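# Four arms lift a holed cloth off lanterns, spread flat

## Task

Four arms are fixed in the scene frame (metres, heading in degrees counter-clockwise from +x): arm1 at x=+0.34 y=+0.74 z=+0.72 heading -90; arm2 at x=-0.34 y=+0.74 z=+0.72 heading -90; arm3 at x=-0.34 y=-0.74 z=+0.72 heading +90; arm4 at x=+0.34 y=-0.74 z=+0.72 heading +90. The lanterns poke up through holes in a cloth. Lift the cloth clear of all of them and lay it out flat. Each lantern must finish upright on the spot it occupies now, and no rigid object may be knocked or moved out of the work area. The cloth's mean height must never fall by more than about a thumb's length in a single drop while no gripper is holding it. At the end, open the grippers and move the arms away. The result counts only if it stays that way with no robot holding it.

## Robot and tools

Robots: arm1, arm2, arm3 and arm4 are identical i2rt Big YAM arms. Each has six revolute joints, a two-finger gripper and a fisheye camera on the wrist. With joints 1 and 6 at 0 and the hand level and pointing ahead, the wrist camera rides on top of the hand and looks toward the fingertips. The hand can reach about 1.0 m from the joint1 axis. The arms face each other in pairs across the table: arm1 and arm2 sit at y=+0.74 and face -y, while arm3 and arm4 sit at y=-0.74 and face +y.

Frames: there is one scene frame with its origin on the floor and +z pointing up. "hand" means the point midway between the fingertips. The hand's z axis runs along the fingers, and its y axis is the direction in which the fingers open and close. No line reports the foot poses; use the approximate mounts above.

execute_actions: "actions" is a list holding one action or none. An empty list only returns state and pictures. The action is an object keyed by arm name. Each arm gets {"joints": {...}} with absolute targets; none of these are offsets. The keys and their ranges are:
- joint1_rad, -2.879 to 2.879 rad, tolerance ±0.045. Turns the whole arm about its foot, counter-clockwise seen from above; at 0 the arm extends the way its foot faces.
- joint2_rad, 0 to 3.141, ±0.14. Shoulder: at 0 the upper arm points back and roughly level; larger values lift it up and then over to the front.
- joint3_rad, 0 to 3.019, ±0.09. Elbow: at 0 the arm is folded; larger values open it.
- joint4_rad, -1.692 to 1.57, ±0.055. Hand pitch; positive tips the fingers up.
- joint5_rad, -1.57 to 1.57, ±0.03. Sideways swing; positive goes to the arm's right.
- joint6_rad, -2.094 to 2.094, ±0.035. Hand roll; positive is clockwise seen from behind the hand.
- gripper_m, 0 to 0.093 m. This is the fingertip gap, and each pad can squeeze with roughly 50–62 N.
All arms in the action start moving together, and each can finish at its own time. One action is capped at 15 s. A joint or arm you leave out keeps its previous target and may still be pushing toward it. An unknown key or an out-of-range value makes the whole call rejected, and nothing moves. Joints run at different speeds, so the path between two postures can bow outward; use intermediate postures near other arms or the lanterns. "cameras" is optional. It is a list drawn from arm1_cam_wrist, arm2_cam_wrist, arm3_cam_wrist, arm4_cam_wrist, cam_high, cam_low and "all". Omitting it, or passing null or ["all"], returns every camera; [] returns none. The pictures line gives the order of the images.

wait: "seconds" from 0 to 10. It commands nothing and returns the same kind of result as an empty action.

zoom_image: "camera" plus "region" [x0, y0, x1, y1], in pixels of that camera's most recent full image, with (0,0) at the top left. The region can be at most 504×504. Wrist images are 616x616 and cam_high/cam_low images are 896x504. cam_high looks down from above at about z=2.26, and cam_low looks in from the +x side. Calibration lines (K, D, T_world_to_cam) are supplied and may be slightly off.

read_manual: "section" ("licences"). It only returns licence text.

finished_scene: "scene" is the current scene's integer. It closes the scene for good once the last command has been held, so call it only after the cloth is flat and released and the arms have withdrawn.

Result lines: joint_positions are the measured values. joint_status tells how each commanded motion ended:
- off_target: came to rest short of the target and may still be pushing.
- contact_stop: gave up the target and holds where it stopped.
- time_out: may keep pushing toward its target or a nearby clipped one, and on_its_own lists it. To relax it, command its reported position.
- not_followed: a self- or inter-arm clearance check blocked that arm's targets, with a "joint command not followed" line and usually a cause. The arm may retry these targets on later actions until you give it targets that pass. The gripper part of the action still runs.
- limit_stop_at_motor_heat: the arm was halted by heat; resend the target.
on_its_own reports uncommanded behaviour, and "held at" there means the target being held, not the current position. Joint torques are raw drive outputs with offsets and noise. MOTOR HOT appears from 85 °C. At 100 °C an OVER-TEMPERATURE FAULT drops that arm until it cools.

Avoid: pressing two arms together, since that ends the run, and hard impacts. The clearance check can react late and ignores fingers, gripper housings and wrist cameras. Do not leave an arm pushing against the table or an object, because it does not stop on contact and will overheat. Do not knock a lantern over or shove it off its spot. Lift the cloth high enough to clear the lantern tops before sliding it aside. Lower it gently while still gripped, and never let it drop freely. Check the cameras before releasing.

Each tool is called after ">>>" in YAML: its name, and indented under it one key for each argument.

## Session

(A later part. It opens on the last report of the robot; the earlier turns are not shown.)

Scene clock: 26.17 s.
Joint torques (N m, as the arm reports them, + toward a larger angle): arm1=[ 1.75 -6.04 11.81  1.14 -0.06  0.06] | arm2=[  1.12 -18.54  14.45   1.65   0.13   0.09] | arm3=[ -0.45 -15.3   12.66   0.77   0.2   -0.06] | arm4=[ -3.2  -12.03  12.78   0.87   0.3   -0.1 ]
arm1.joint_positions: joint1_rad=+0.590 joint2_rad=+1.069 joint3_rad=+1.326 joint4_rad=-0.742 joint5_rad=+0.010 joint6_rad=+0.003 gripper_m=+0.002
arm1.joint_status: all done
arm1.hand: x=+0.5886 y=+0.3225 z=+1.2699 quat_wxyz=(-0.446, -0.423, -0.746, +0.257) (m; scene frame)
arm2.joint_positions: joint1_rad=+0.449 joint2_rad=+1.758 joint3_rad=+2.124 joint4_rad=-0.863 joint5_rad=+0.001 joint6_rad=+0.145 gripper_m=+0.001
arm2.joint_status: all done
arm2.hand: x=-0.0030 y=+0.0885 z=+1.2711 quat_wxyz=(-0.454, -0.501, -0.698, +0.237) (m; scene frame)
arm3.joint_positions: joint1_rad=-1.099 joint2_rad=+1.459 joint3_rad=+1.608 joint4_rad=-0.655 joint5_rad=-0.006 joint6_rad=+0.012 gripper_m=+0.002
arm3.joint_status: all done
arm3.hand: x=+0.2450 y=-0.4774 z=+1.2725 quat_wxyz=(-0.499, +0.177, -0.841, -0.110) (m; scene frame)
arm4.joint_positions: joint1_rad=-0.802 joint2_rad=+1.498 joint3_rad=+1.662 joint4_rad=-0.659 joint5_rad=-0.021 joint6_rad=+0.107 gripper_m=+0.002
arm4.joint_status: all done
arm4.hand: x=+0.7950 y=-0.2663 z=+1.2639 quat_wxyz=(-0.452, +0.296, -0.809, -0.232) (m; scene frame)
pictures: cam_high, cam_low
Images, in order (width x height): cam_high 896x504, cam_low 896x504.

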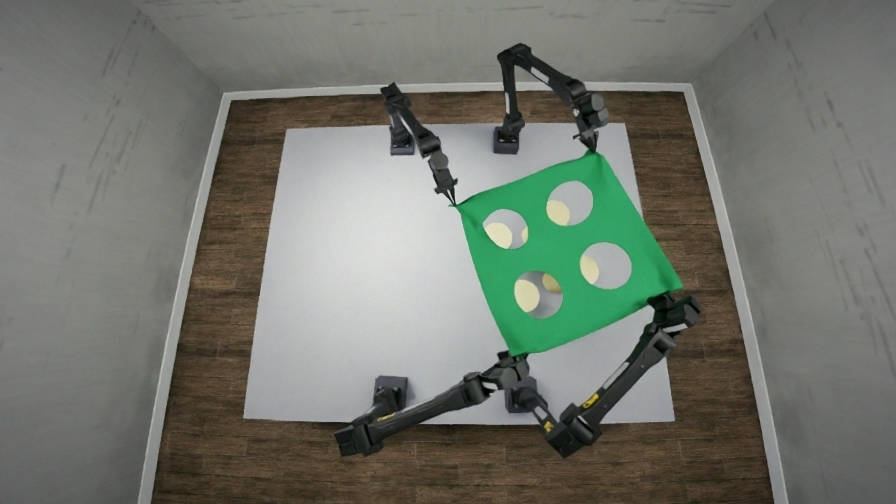

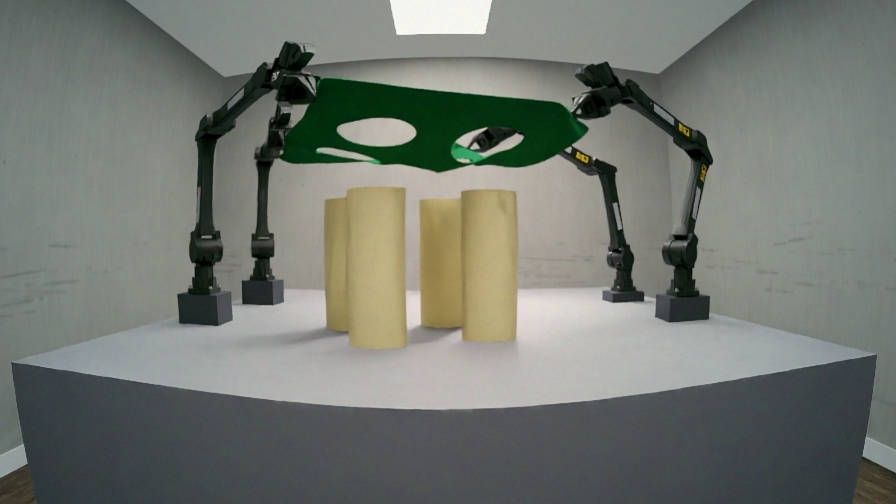

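>>> execute_actions:
  actions:
    - {"arm1":{"joints":{"joint1_rad":-0.03,"joint2_rad":0.856,"joint3_rad":1.22,"joint4_rad":-0.856}},"arm2":{"joints":{"joint1_rad":0.07,"joint2_rad":1.473,"joint3_rad":1.78,"joint4_rad":-0.8}},"arm3":{"joints":{"joint1_rad":-0.77,"joint2_rad":0.876,"joint3_rad":1.17,"joint4_rad":-0.786}},"arm4":{"joints":{"joint1_rad":-0.375,"joint2_rad":1.155,"joint3_rad":1.36,"joint4_rad":-0.69}}}
  cameras: ["cam_high"]

>>> execute_actions:
  actions:
    - {"arm1":{"joints":{"joint1_rad":-0.636,"joint2_rad":1.075,"joint3_rad":1.37,"joint4_rad":-0.76}},"arm2":{"joints":{"joint1_rad":-0.37,"joint2_rad":1.517,"joint3_rad":1.85}},"arm3":{"joints":{"joint1_rad":-0.03,"joint2_rad":0.592,"joint3_rad":1.07,"joint4_rad":-0.97}},"arm4":{"joints":{"joint1_rad":0.167}}}
  cameras: ["cam_high"]

>>> execute_actions:
  actions:
    - {"arm1":{"joints":{"joint1_rad":-0.975,"joint2_rad":1.605,"joint3_rad":1.87,"joint4_rad":-0.73}},"arm2":{"joints":{"joint1_rad":-0.725,"joint2_rad":1.922,"joint3_rad":2.4,"joint4_rad":-0.946}},"arm3":{"joints":{"joint1_rad":0.72,"joint2_rad":0.87,"joint3_rad":1.19,"joint4_rad":-0.79}},"arm4":{"joints":{"joint1_rad":0.59,"joint2_rad":1.507,"joint3_rad":1.7,"joint4_rad":-0.67}}}
  cameras: ["cam_high"]

Scene clock: 28.30 s.
Joint torques (N m, as the arm reports them, + toward a larger angle): arm1=[ 0.77 -2.95  9.15  1.28 -0.08  0.09] | arm2=[  0.99 -15.38  11.76   2.68   0.28   0.09] | arm3=[-0.25 -4.48  9.67  1.12  0.12 -0.08] | arm4=[-3.18 -6.48  9.97  0.91  0.24 -0.1 ]
arm1.joint_positions: joint1_rad=-0.028 joint2_rad=+0.860 joint3_rad=+1.218 joint4_rad=-0.841 joint5_rad=+0.010 joint6_rad=+0.003 gripper_m=+0.002
arm1.joint_status: all done
arm1.hand: x=+0.3069 y=+0.3389 z=+1.2756 quat_wxyz=(-0.348, -0.628, -0.581, +0.383) (m; scene frame)
arm2.joint_positions: joint1_rad=+0.067 joint2_rad=+1.472 joint3_rad=+1.774 joint4_rad=-0.816 joint5_rad=-0.004 joint6_rad=+0.145 gripper_m=+0.001
arm2.joint_status: all done
arm2.hand: x=-0.2781 y=+0.1127 z=+1.2685 quat_wxyz=(-0.397, -0.627, -0.594, +0.312) (m; scene frame)
arm3.joint_positions: joint1_rad=-0.760 joint2_rad=+0.874 joint3_rad=+1.166 joint4_rad=-0.776 joint5_rad=-0.004 joint6_rad=+0.012 gripper_m=+0.002
arm3.joint_status: all done
arm3.hand: x=-0.0385 y=-0.4540 z=+1.2780 quat_wxyz=(-0.482, +0.315, -0.795, -0.194) (m; scene frame)
arm4.joint_positions: joint1_rad=-0.356 joint2_rad=+1.149 joint3_rad=+1.357 joint4_rad=-0.680 joint5_rad=-0.020 joint6_rad=+0.107 gripper_m=+0.002
arm4.joint_status: all done
arm4.hand: x=+0.5048 y=-0.2429 z=+1.2790 quat_wxyz=(-0.397, +0.463, -0.719, -0.334) (m; scene frame)
pictures: cam_high
Images, in order (width x height): cam_high 896x504.

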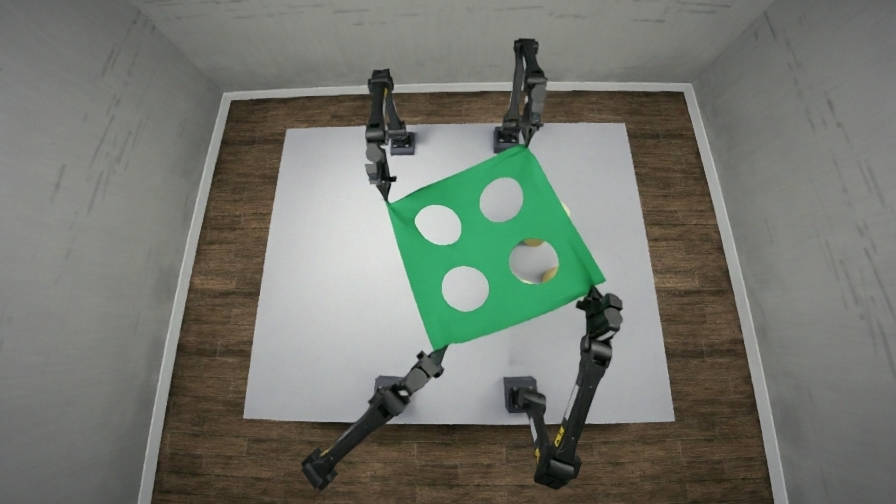

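Scene clock: 29.67 s.
Joint torques (N m, as the arm reports them, + toward a larger angle): arm1=[ 0.4  -6.84 12.63  2.5   0.21  0.07] | arm2=[  0.42 -15.81  16.7    2.6    0.31   0.09] | arm3=[ 1.73  0.03 10.29  0.82 -0.08 -0.05] | arm4=[-2.75 -6.85  9.96  0.91  0.21 -0.11]
arm1.joint_positions: joint1_rad=-0.633 joint2_rad=+1.085 joint3_rad=+1.328 joint4_rad=-0.777 joint5_rad=+0.003 joint6_rad=+0.003 gripper_m=+0.002
arm1.joint_status: all done
arm1.hand: x=+0.0318 y=+0.3602 z=+1.2596 quat_wxyz=(-0.212, -0.783, -0.375, +0.449) (m; scene frame)
arm2.joint_positions: joint1_rad=-0.368 joint2_rad=+1.529 joint3_rad=+1.790 joint4_rad=-0.816 joint5_rad=-0.004 joint6_rad=+0.145 gripper_m=+0.001
arm2.joint_status: all done
arm2.hand: x=-0.5552 y=+0.1278 z=+1.2432 quat_wxyz=(-0.310, -0.748, -0.450, +0.376) (m; scene frame)
arm3.joint_positions: joint1_rad=-0.040 joint2_rad=+0.588 joint3_rad=+1.052 joint4_rad=-0.954 joint5_rad=+0.002 joint6_rad=+0.012 gripper_m=+0.002
arm3.joint_status: all done
arm3.hand: x=-0.3104 y=-0.4374 z=+1.2678 quat_wxyz=(-0.381, +0.576, -0.636, -0.345) (m; scene frame)
arm4.joint_positions: joint1_rad=+0.180 joint2_rad=+1.154 joint3_rad=+1.357 joint4_rad=-0.680 joint5_rad=-0.019 joint6_rad=+0.107 gripper_m=+0.002
arm4.joint_status: all done
arm4.hand: x=+0.2283 y=-0.2269 z=+1.2798 quat_wxyz=(-0.294, +0.636, -0.571, -0.428) (m; scene frame)
pictures: cam_high
Images, in order (width x height): cam_high 896x504.

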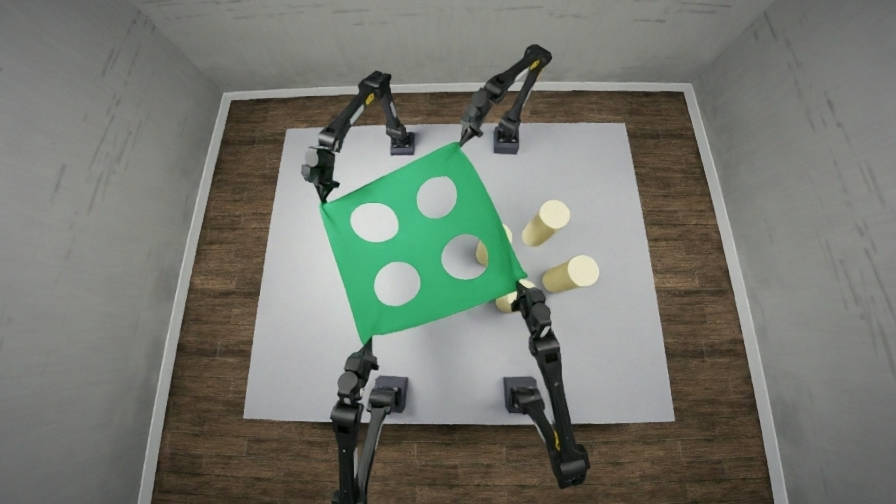

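Scene clock: 31.30 s.
Joint torques (N m, as the arm reports them, + toward a larger angle): arm1=[  0.14 -15.02  13.3    2.21   0.37   0.08] | arm2=[ -1.21 -20.2   15.49   2.09   0.35   0.09] | arm3=[ 2.47 -7.12 12.79  2.53 -0.31 -0.05] | arm4=[ -3.36 -15.8   14.34   1.44   0.16  -0.1 ]
arm1.joint_positions: joint1_rad=-0.964 joint2_rad=+1.606 joint3_rad=+1.821 joint4_rad=-0.741 joint5_rad=-0.001 joint6_rad=+0.003 gripper_m=+0.002
arm1.joint_status: all done
arm1.hand: x=-0.2450 y=+0.3721 z=+1.2618 quat_wxyz=(-0.138, -0.831, -0.240, +0.481) (m; scene frame)
arm2.joint_positions: joint1_rad=-0.714 joint2_rad=+1.919 joint3_rad=+2.350 joint4_rad=-0.948 joint5_rad=-0.006 joint6_rad=+0.145 gripper_m=+0.001
arm2.joint_status: all done
arm2.hand: x=-0.8292 y=+0.1438 z=+1.2638 quat_wxyz=(-0.249, -0.806, -0.311, +0.438) (m; scene frame)
arm3.joint_positions: joint1_rad=+0.703 joint2_rad=+0.888 joint3_rad=+1.144 joint4_rad=-0.813 joint5_rad=+0.010 joint6_rad=+0.012 gripper_m=+0.002
arm3.joint_status: all done
arm3.hand: x=-0.5880 y=-0.4089 z=+1.2467 quat_wxyz=(-0.218, +0.782, -0.394, -0.430) (m; scene frame)
arm4.joint_positions: joint1_rad=+0.611 joint2_rad=+1.540 joint3_rad=+1.642 joint4_rad=-0.678 joint5_rad=-0.018 joint6_rad=+0.107 gripper_m=+0.002
arm4.joint_status: all done
arm4.hand: x=-0.0597 y=-0.2073 z=+1.2308 quat_wxyz=(-0.180, +0.763, -0.433, -0.444) (m; scene frame)
pictures: cam_high
Images, in order (width x height): cam_high 896x504.

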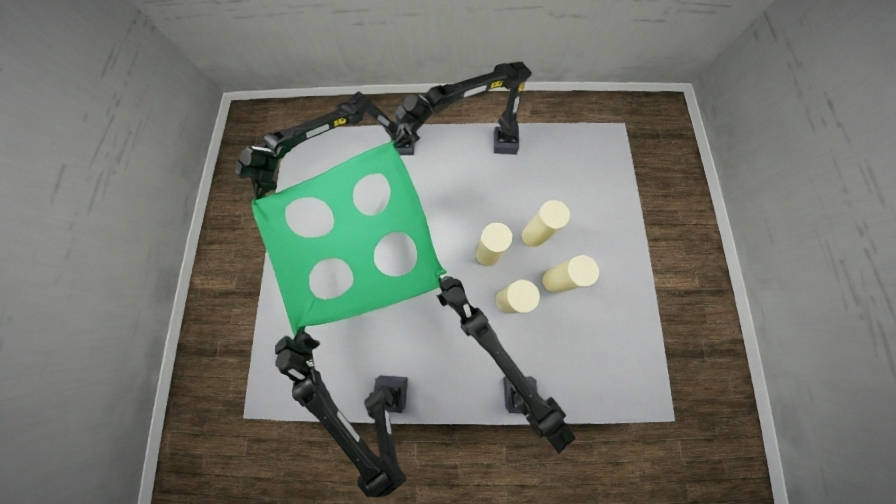

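>>> execute_actions:
  actions:
    - {"arm1":{"joints":{"joint2_rad":1.815,"joint3_rad":1.47,"joint4_rad":-0.55,"joint6_rad":-0.8}},"arm2":{"joints":{"joint2_rad":2.015,"joint3_rad":1.865,"joint4_rad":-0.74,"joint6_rad":-0.4}},"arm3":{"joints":{"joint2_rad":1.115,"joint3_rad":0.65,"joint4_rad":-0.43,"joint6_rad":0.9}},"arm4":{"joints":{"joint1_rad":0.57,"joint2_rad":1.75,"joint3_rad":1.33,"joint4_rad":-0.47,"joint6_rad":0.8}}}
  cameras: []

>>> execute_actions:
  actions:
    - {"arm1":{"joints":{"joint2_rad":2.15,"joint3_rad":1.58,"joint4_rad":-0.6,"joint6_rad":-1.5}},"arm2":{"joints":{"joint2_rad":2.32,"joint3_rad":1.99,"joint4_rad":-0.835,"joint6_rad":-1.0}},"arm3":{"joints":{"joint2_rad":1.67,"joint3_rad":0.64,"joint4_rad":-0.16,"joint6_rad":1.8}},"arm4":{"joints":{"joint2_rad":2.1,"joint3_rad":1.44,"joint4_rad":-0.5,"joint6_rad":1.45}}}
  cameras: ["cam_high","cam_low"]

Scene clock: 33.47 s.
Joint torques (N m, as the arm reports them, + toward a larger angle): arm1=[ -0.93 -16.08  10.32   2.02   0.48   0.01] | arm2=[  0.09 -21.82  14.31   2.3    0.28   0.02] | arm3=[ 2.23 -9.74  8.49  2.02 -0.28  0.02] | arm4=[ -2.38 -15.52  10.67   1.04   0.21  -0.05]
arm1.joint_positions: joint1_rad=-0.955 joint2_rad=+1.800 joint3_rad=+1.448 joint4_rad=-0.564 joint5_rad=-0.005 joint6_rad=-0.786 gripper_m=+0.002
arm1.joint_status: all done
arm1.hand: x=-0.2375 y=+0.3701 z=+0.9550 quat_wxyz=(+0.034, -0.735, -0.595, +0.322) (m; scene frame)
arm2.joint_positions: joint1_rad=-0.714 joint2_rad=+2.014 joint3_rad=+1.830 joint4_rad=-0.756 joint5_rad=-0.005 joint6_rad=-0.394 gripper_m=+0.001
arm2.joint_status: all done
arm2.hand: x=-0.8237 y=+0.1504 z=+0.9380 quat_wxyz=(-0.077, -0.764, -0.565, +0.302) (m; scene frame)
arm3.joint_positions: joint1_rad=+0.703 joint2_rad=+1.135 joint3_rad=+0.647 joint4_rad=-0.453 joint5_rad=+0.010 joint6_rad=+0.889 gripper_m=+0.002
arm3.joint_status: all done
arm3.hand: x=-0.5805 y=-0.4157 z=+0.9379 quat_wxyz=(-0.012, +0.588, -0.748, -0.307) (m; scene frame)
arm4.joint_positions: joint1_rad=+0.581 joint2_rad=+1.754 joint3_rad=+1.305 joint4_rad=-0.476 joint5_rad=-0.018 joint6_rad=+0.797 gripper_m=+0.002
arm4.joint_status: all done
arm4.hand: x=-0.0387 y=-0.2088 z=+0.9428 quat_wxyz=(-0.012, +0.606, -0.729, -0.319) (m; scene frame)
pictures: none
No camera images: the call's "cameras" was empty. Leave "cameras" out to get every camera's image.

Scene clock: 35.27 s.
Joint torques (N m, as the arm reports them, + toward a larger angle): arm1=[ -0.08 -19.46   8.8    0.58   0.23  -0.06] | arm2=[ -0.02 -24.11  12.63   0.75   0.14  -0.02] | arm3=[  1.74 -11.43   5.19   1.35   0.     0.05] | arm4=[ -2.24 -19.92   8.51   0.08   0.14  -0.01]
arm1.joint_positions: joint1_rad=-0.965 joint2_rad=+2.139 joint3_rad=+1.565 joint4_rad=-0.589 joint5_rad=+0.000 joint6_rad=-1.484 gripper_m=+0.002
arm1.joint_status: all done
arm1.hand: x=-0.2588 y=+0.3674 z=+0.7771 quat_wxyz=(+0.093, -0.510, -0.836, +0.182) (m; scene frame)
arm2.joint_positions: joint1_rad=-0.716 joint2_rad=+2.309 joint3_rad=+1.966 joint4_rad=-0.828 joint5_rad=-0.002 joint6_rad=-0.990 gripper_m=+0.001
arm2.joint_status: all done
arm2.hand: x=-0.8355 y=+0.1389 z=+0.7725 quat_wxyz=(+0.010, -0.583, -0.788, +0.199) (m; scene frame)
arm3.joint_positions: joint1_rad=+0.711 joint2_rad=+1.661 joint3_rad=+0.637 joint4_rad=-0.179 joint5_rad=+0.003 joint6_rad=+1.786 gripper_m=+0.002
arm3.joint_status: all done
arm3.hand: x=-0.5852 y=-0.4154 z=+0.7586 quat_wxyz=(+0.072, +0.217, -0.960, -0.164) (m; scene frame)
arm4.joint_positions: joint1_rad=+0.579 joint2_rad=+2.118 joint3_rad=+1.424 joint4_rad=-0.487 joint5_rad=-0.016 joint6_rad=+1.443 gripper_m=+0.002
arm4.joint_status: all done
arm4.hand: x=-0.0473 y=-0.1969 z=+0.7612 quat_wxyz=(+0.060, +0.353, -0.915, -0.186) (m; scene frame)
pictures: cam_high, cam_low
Images, in order (width x height): cam_high 896x504, cam_low 896x504.

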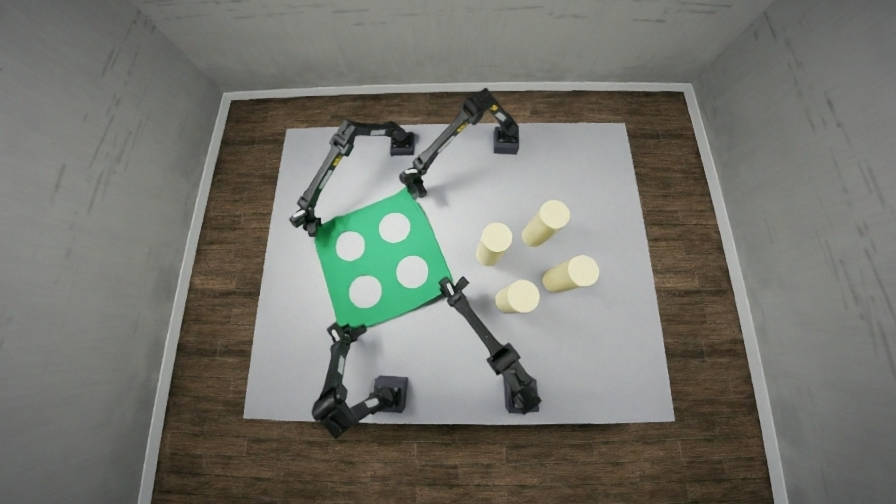

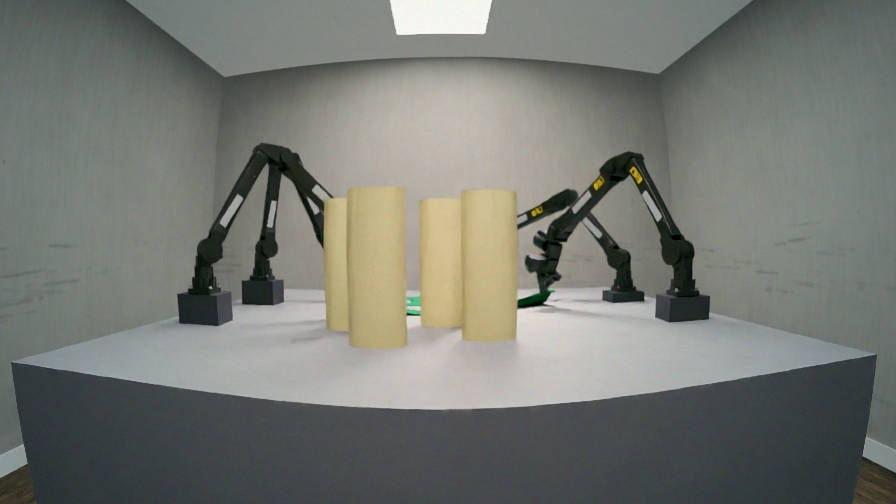

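>>> execute_actions:
  actions:
    - {"arm1":{"joints":{"gripper_m":0.07}},"arm2":{"joints":{"gripper_m":0.07}},"arm3":{"joints":{"gripper_m":0.07}},"arm4":{"joints":{"gripper_m":0.07}}}
  cameras: []

>>> execute_actions:
  actions:
    - {"arm1":{"joints":{"joint2_rad":1.2}},"arm2":{"joints":{"joint2_rad":1.3}},"arm3":{"joints":{"joint2_rad":0.8,"joint4_rad":-0.8}},"arm4":{"joints":{"joint2_rad":1.2}}}
  cameras: ["cam_high"]

>>> finished_scene:
  scene: 1

Scene clock: 36.13 s.
Joint torques (N m, as the arm reports them, + toward a larger angle): arm1=[  0.03 -19.51   8.69   0.48   0.18  -0.04] | arm2=[  0.02 -23.98  12.41   0.76   0.14   0.  ] | arm3=[  1.58 -11.49   5.18   1.36  -0.02   0.05] | arm4=[ -2.25 -19.95   8.53   0.1    0.13  -0.01]
arm1.joint_positions: joint1_rad=-0.967 joint2_rad=+2.139 joint3_rad=+1.565 joint4_rad=-0.589 joint5_rad=+0.002 joint6_rad=-1.485 gripper_m=+0.070
arm1.joint_status: all done
arm1.hand: x=-0.2594 y=+0.3685 z=+0.7771 quat_wxyz=(+0.094, -0.510, -0.835, +0.182) (m; scene frame)
arm2.joint_positions: joint1_rad=-0.716 joint2_rad=+2.309 joint3_rad=+1.966 joint4_rad=-0.828 joint5_rad=-0.001 joint6_rad=-0.991 gripper_m=+0.070
arm2.joint_status: all done
arm2.hand: x=-0.8355 y=+0.1390 z=+0.7725 quat_wxyz=(+0.011, -0.583, -0.788, +0.199) (m; scene frame)
arm3.joint_positions: joint1_rad=+0.711 joint2_rad=+1.661 joint3_rad=+0.637 joint4_rad=-0.179 joint5_rad=+0.003 joint6_rad=+1.788 gripper_m=+0.070
arm3.joint_status: all done
arm3.hand: x=-0.5852 y=-0.4154 z=+0.7586 quat_wxyz=(+0.072, +0.216, -0.960, -0.164) (m; scene frame)
arm4.joint_positions: joint1_rad=+0.579 joint2_rad=+2.118 joint3_rad=+1.424 joint4_rad=-0.487 joint5_rad=-0.016 joint6_rad=+1.444 gripper_m=+0.070
arm4.joint_status: all done
arm4.hand: x=-0.0473 y=-0.1969 z=+0.7612 quat_wxyz=(+0.060, +0.353, -0.915, -0.186) (m; scene frame)
pictures: none
No camera images: the call's "cameras" was empty. Leave "cameras" out to get every camera's image.

Scene clock: 38.43 s.
Joint torques (N m, as the arm reports them, + toward a larger angle): arm1=[ 0.24 -7.84  9.09  1.43  0.22  0.01] | arm2=[ -0.03 -10.35  11.09   1.88   0.17   0.06] | arm3=[ 1.68 -3.9   9.31  0.2  -0.01  0.03] | arm4=[-2.35 -7.88 10.95  0.95  0.05 -0.06]
arm1.joint_positions: joint1_rad=-0.967 joint2_rad=+1.203 joint3_rad=+1.579 joint4_rad=-0.589 joint5_rad=+0.002 joint6_rad=-1.485 gripper_m=+0.070
arm1.joint_status: all done
arm1.hand: x=-0.1233 y=+0.4508 z=+1.3935 quat_wxyz=(+0.283, -0.404, -0.663, +0.562) (m; scene frame)
arm2.joint_positions: joint1_rad=-0.716 joint2_rad=+1.297 joint3_rad=+1.973 joint4_rad=-0.832 joint5_rad=-0.001 joint6_rad=-0.991 gripper_m=+0.070
arm2.joint_status: all done
arm2.hand: x=-0.6706 y=+0.3375 z=+1.4764 quat_wxyz=(+0.037, -0.451, -0.611, +0.650) (m; scene frame)
arm3.joint_positions: joint1_rad=+0.711 joint2_rad=+0.805 joint3_rad=+0.637 joint4_rad=-0.786 joint5_rad=+0.003 joint6_rad=+1.788 gripper_m=+0.070
arm3.joint_status: all done
arm3.hand: x=-0.5364 y=-0.4806 z=+0.9997 quat_wxyz=(+0.124, +0.210, -0.930, -0.274) (m; scene frame)
arm4.joint_positions: joint1_rad=+0.579 joint2_rad=+1.203 joint3_rad=+1.424 joint4_rad=-0.489 joint5_rad=-0.016 joint6_rad=+1.444 gripper_m=+0.070
arm4.joint_status: all done
arm4.hand: x=+0.0193 y=-0.2804 z=+1.3405 quat_wxyz=(+0.156, +0.287, -0.741, -0.587) (m; scene frame)
pictures: cam_high
Images, in order (width x height): cam_high 896x504.

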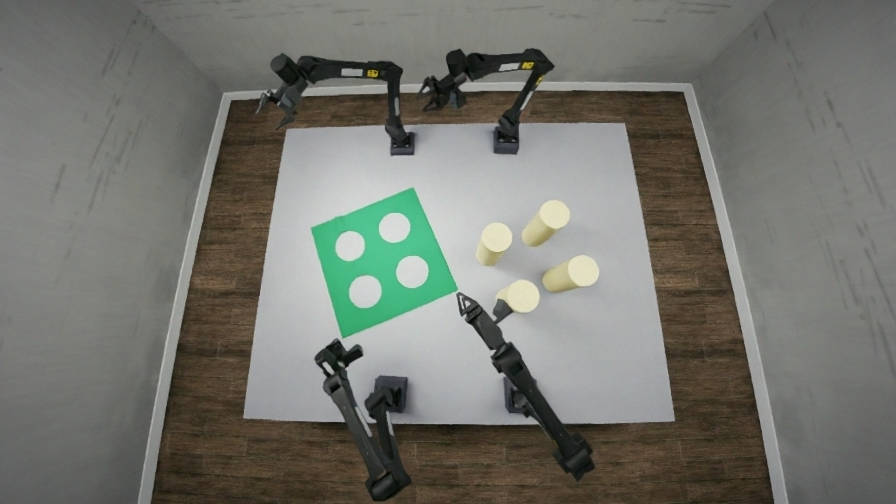

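The scene is finished: the task was done.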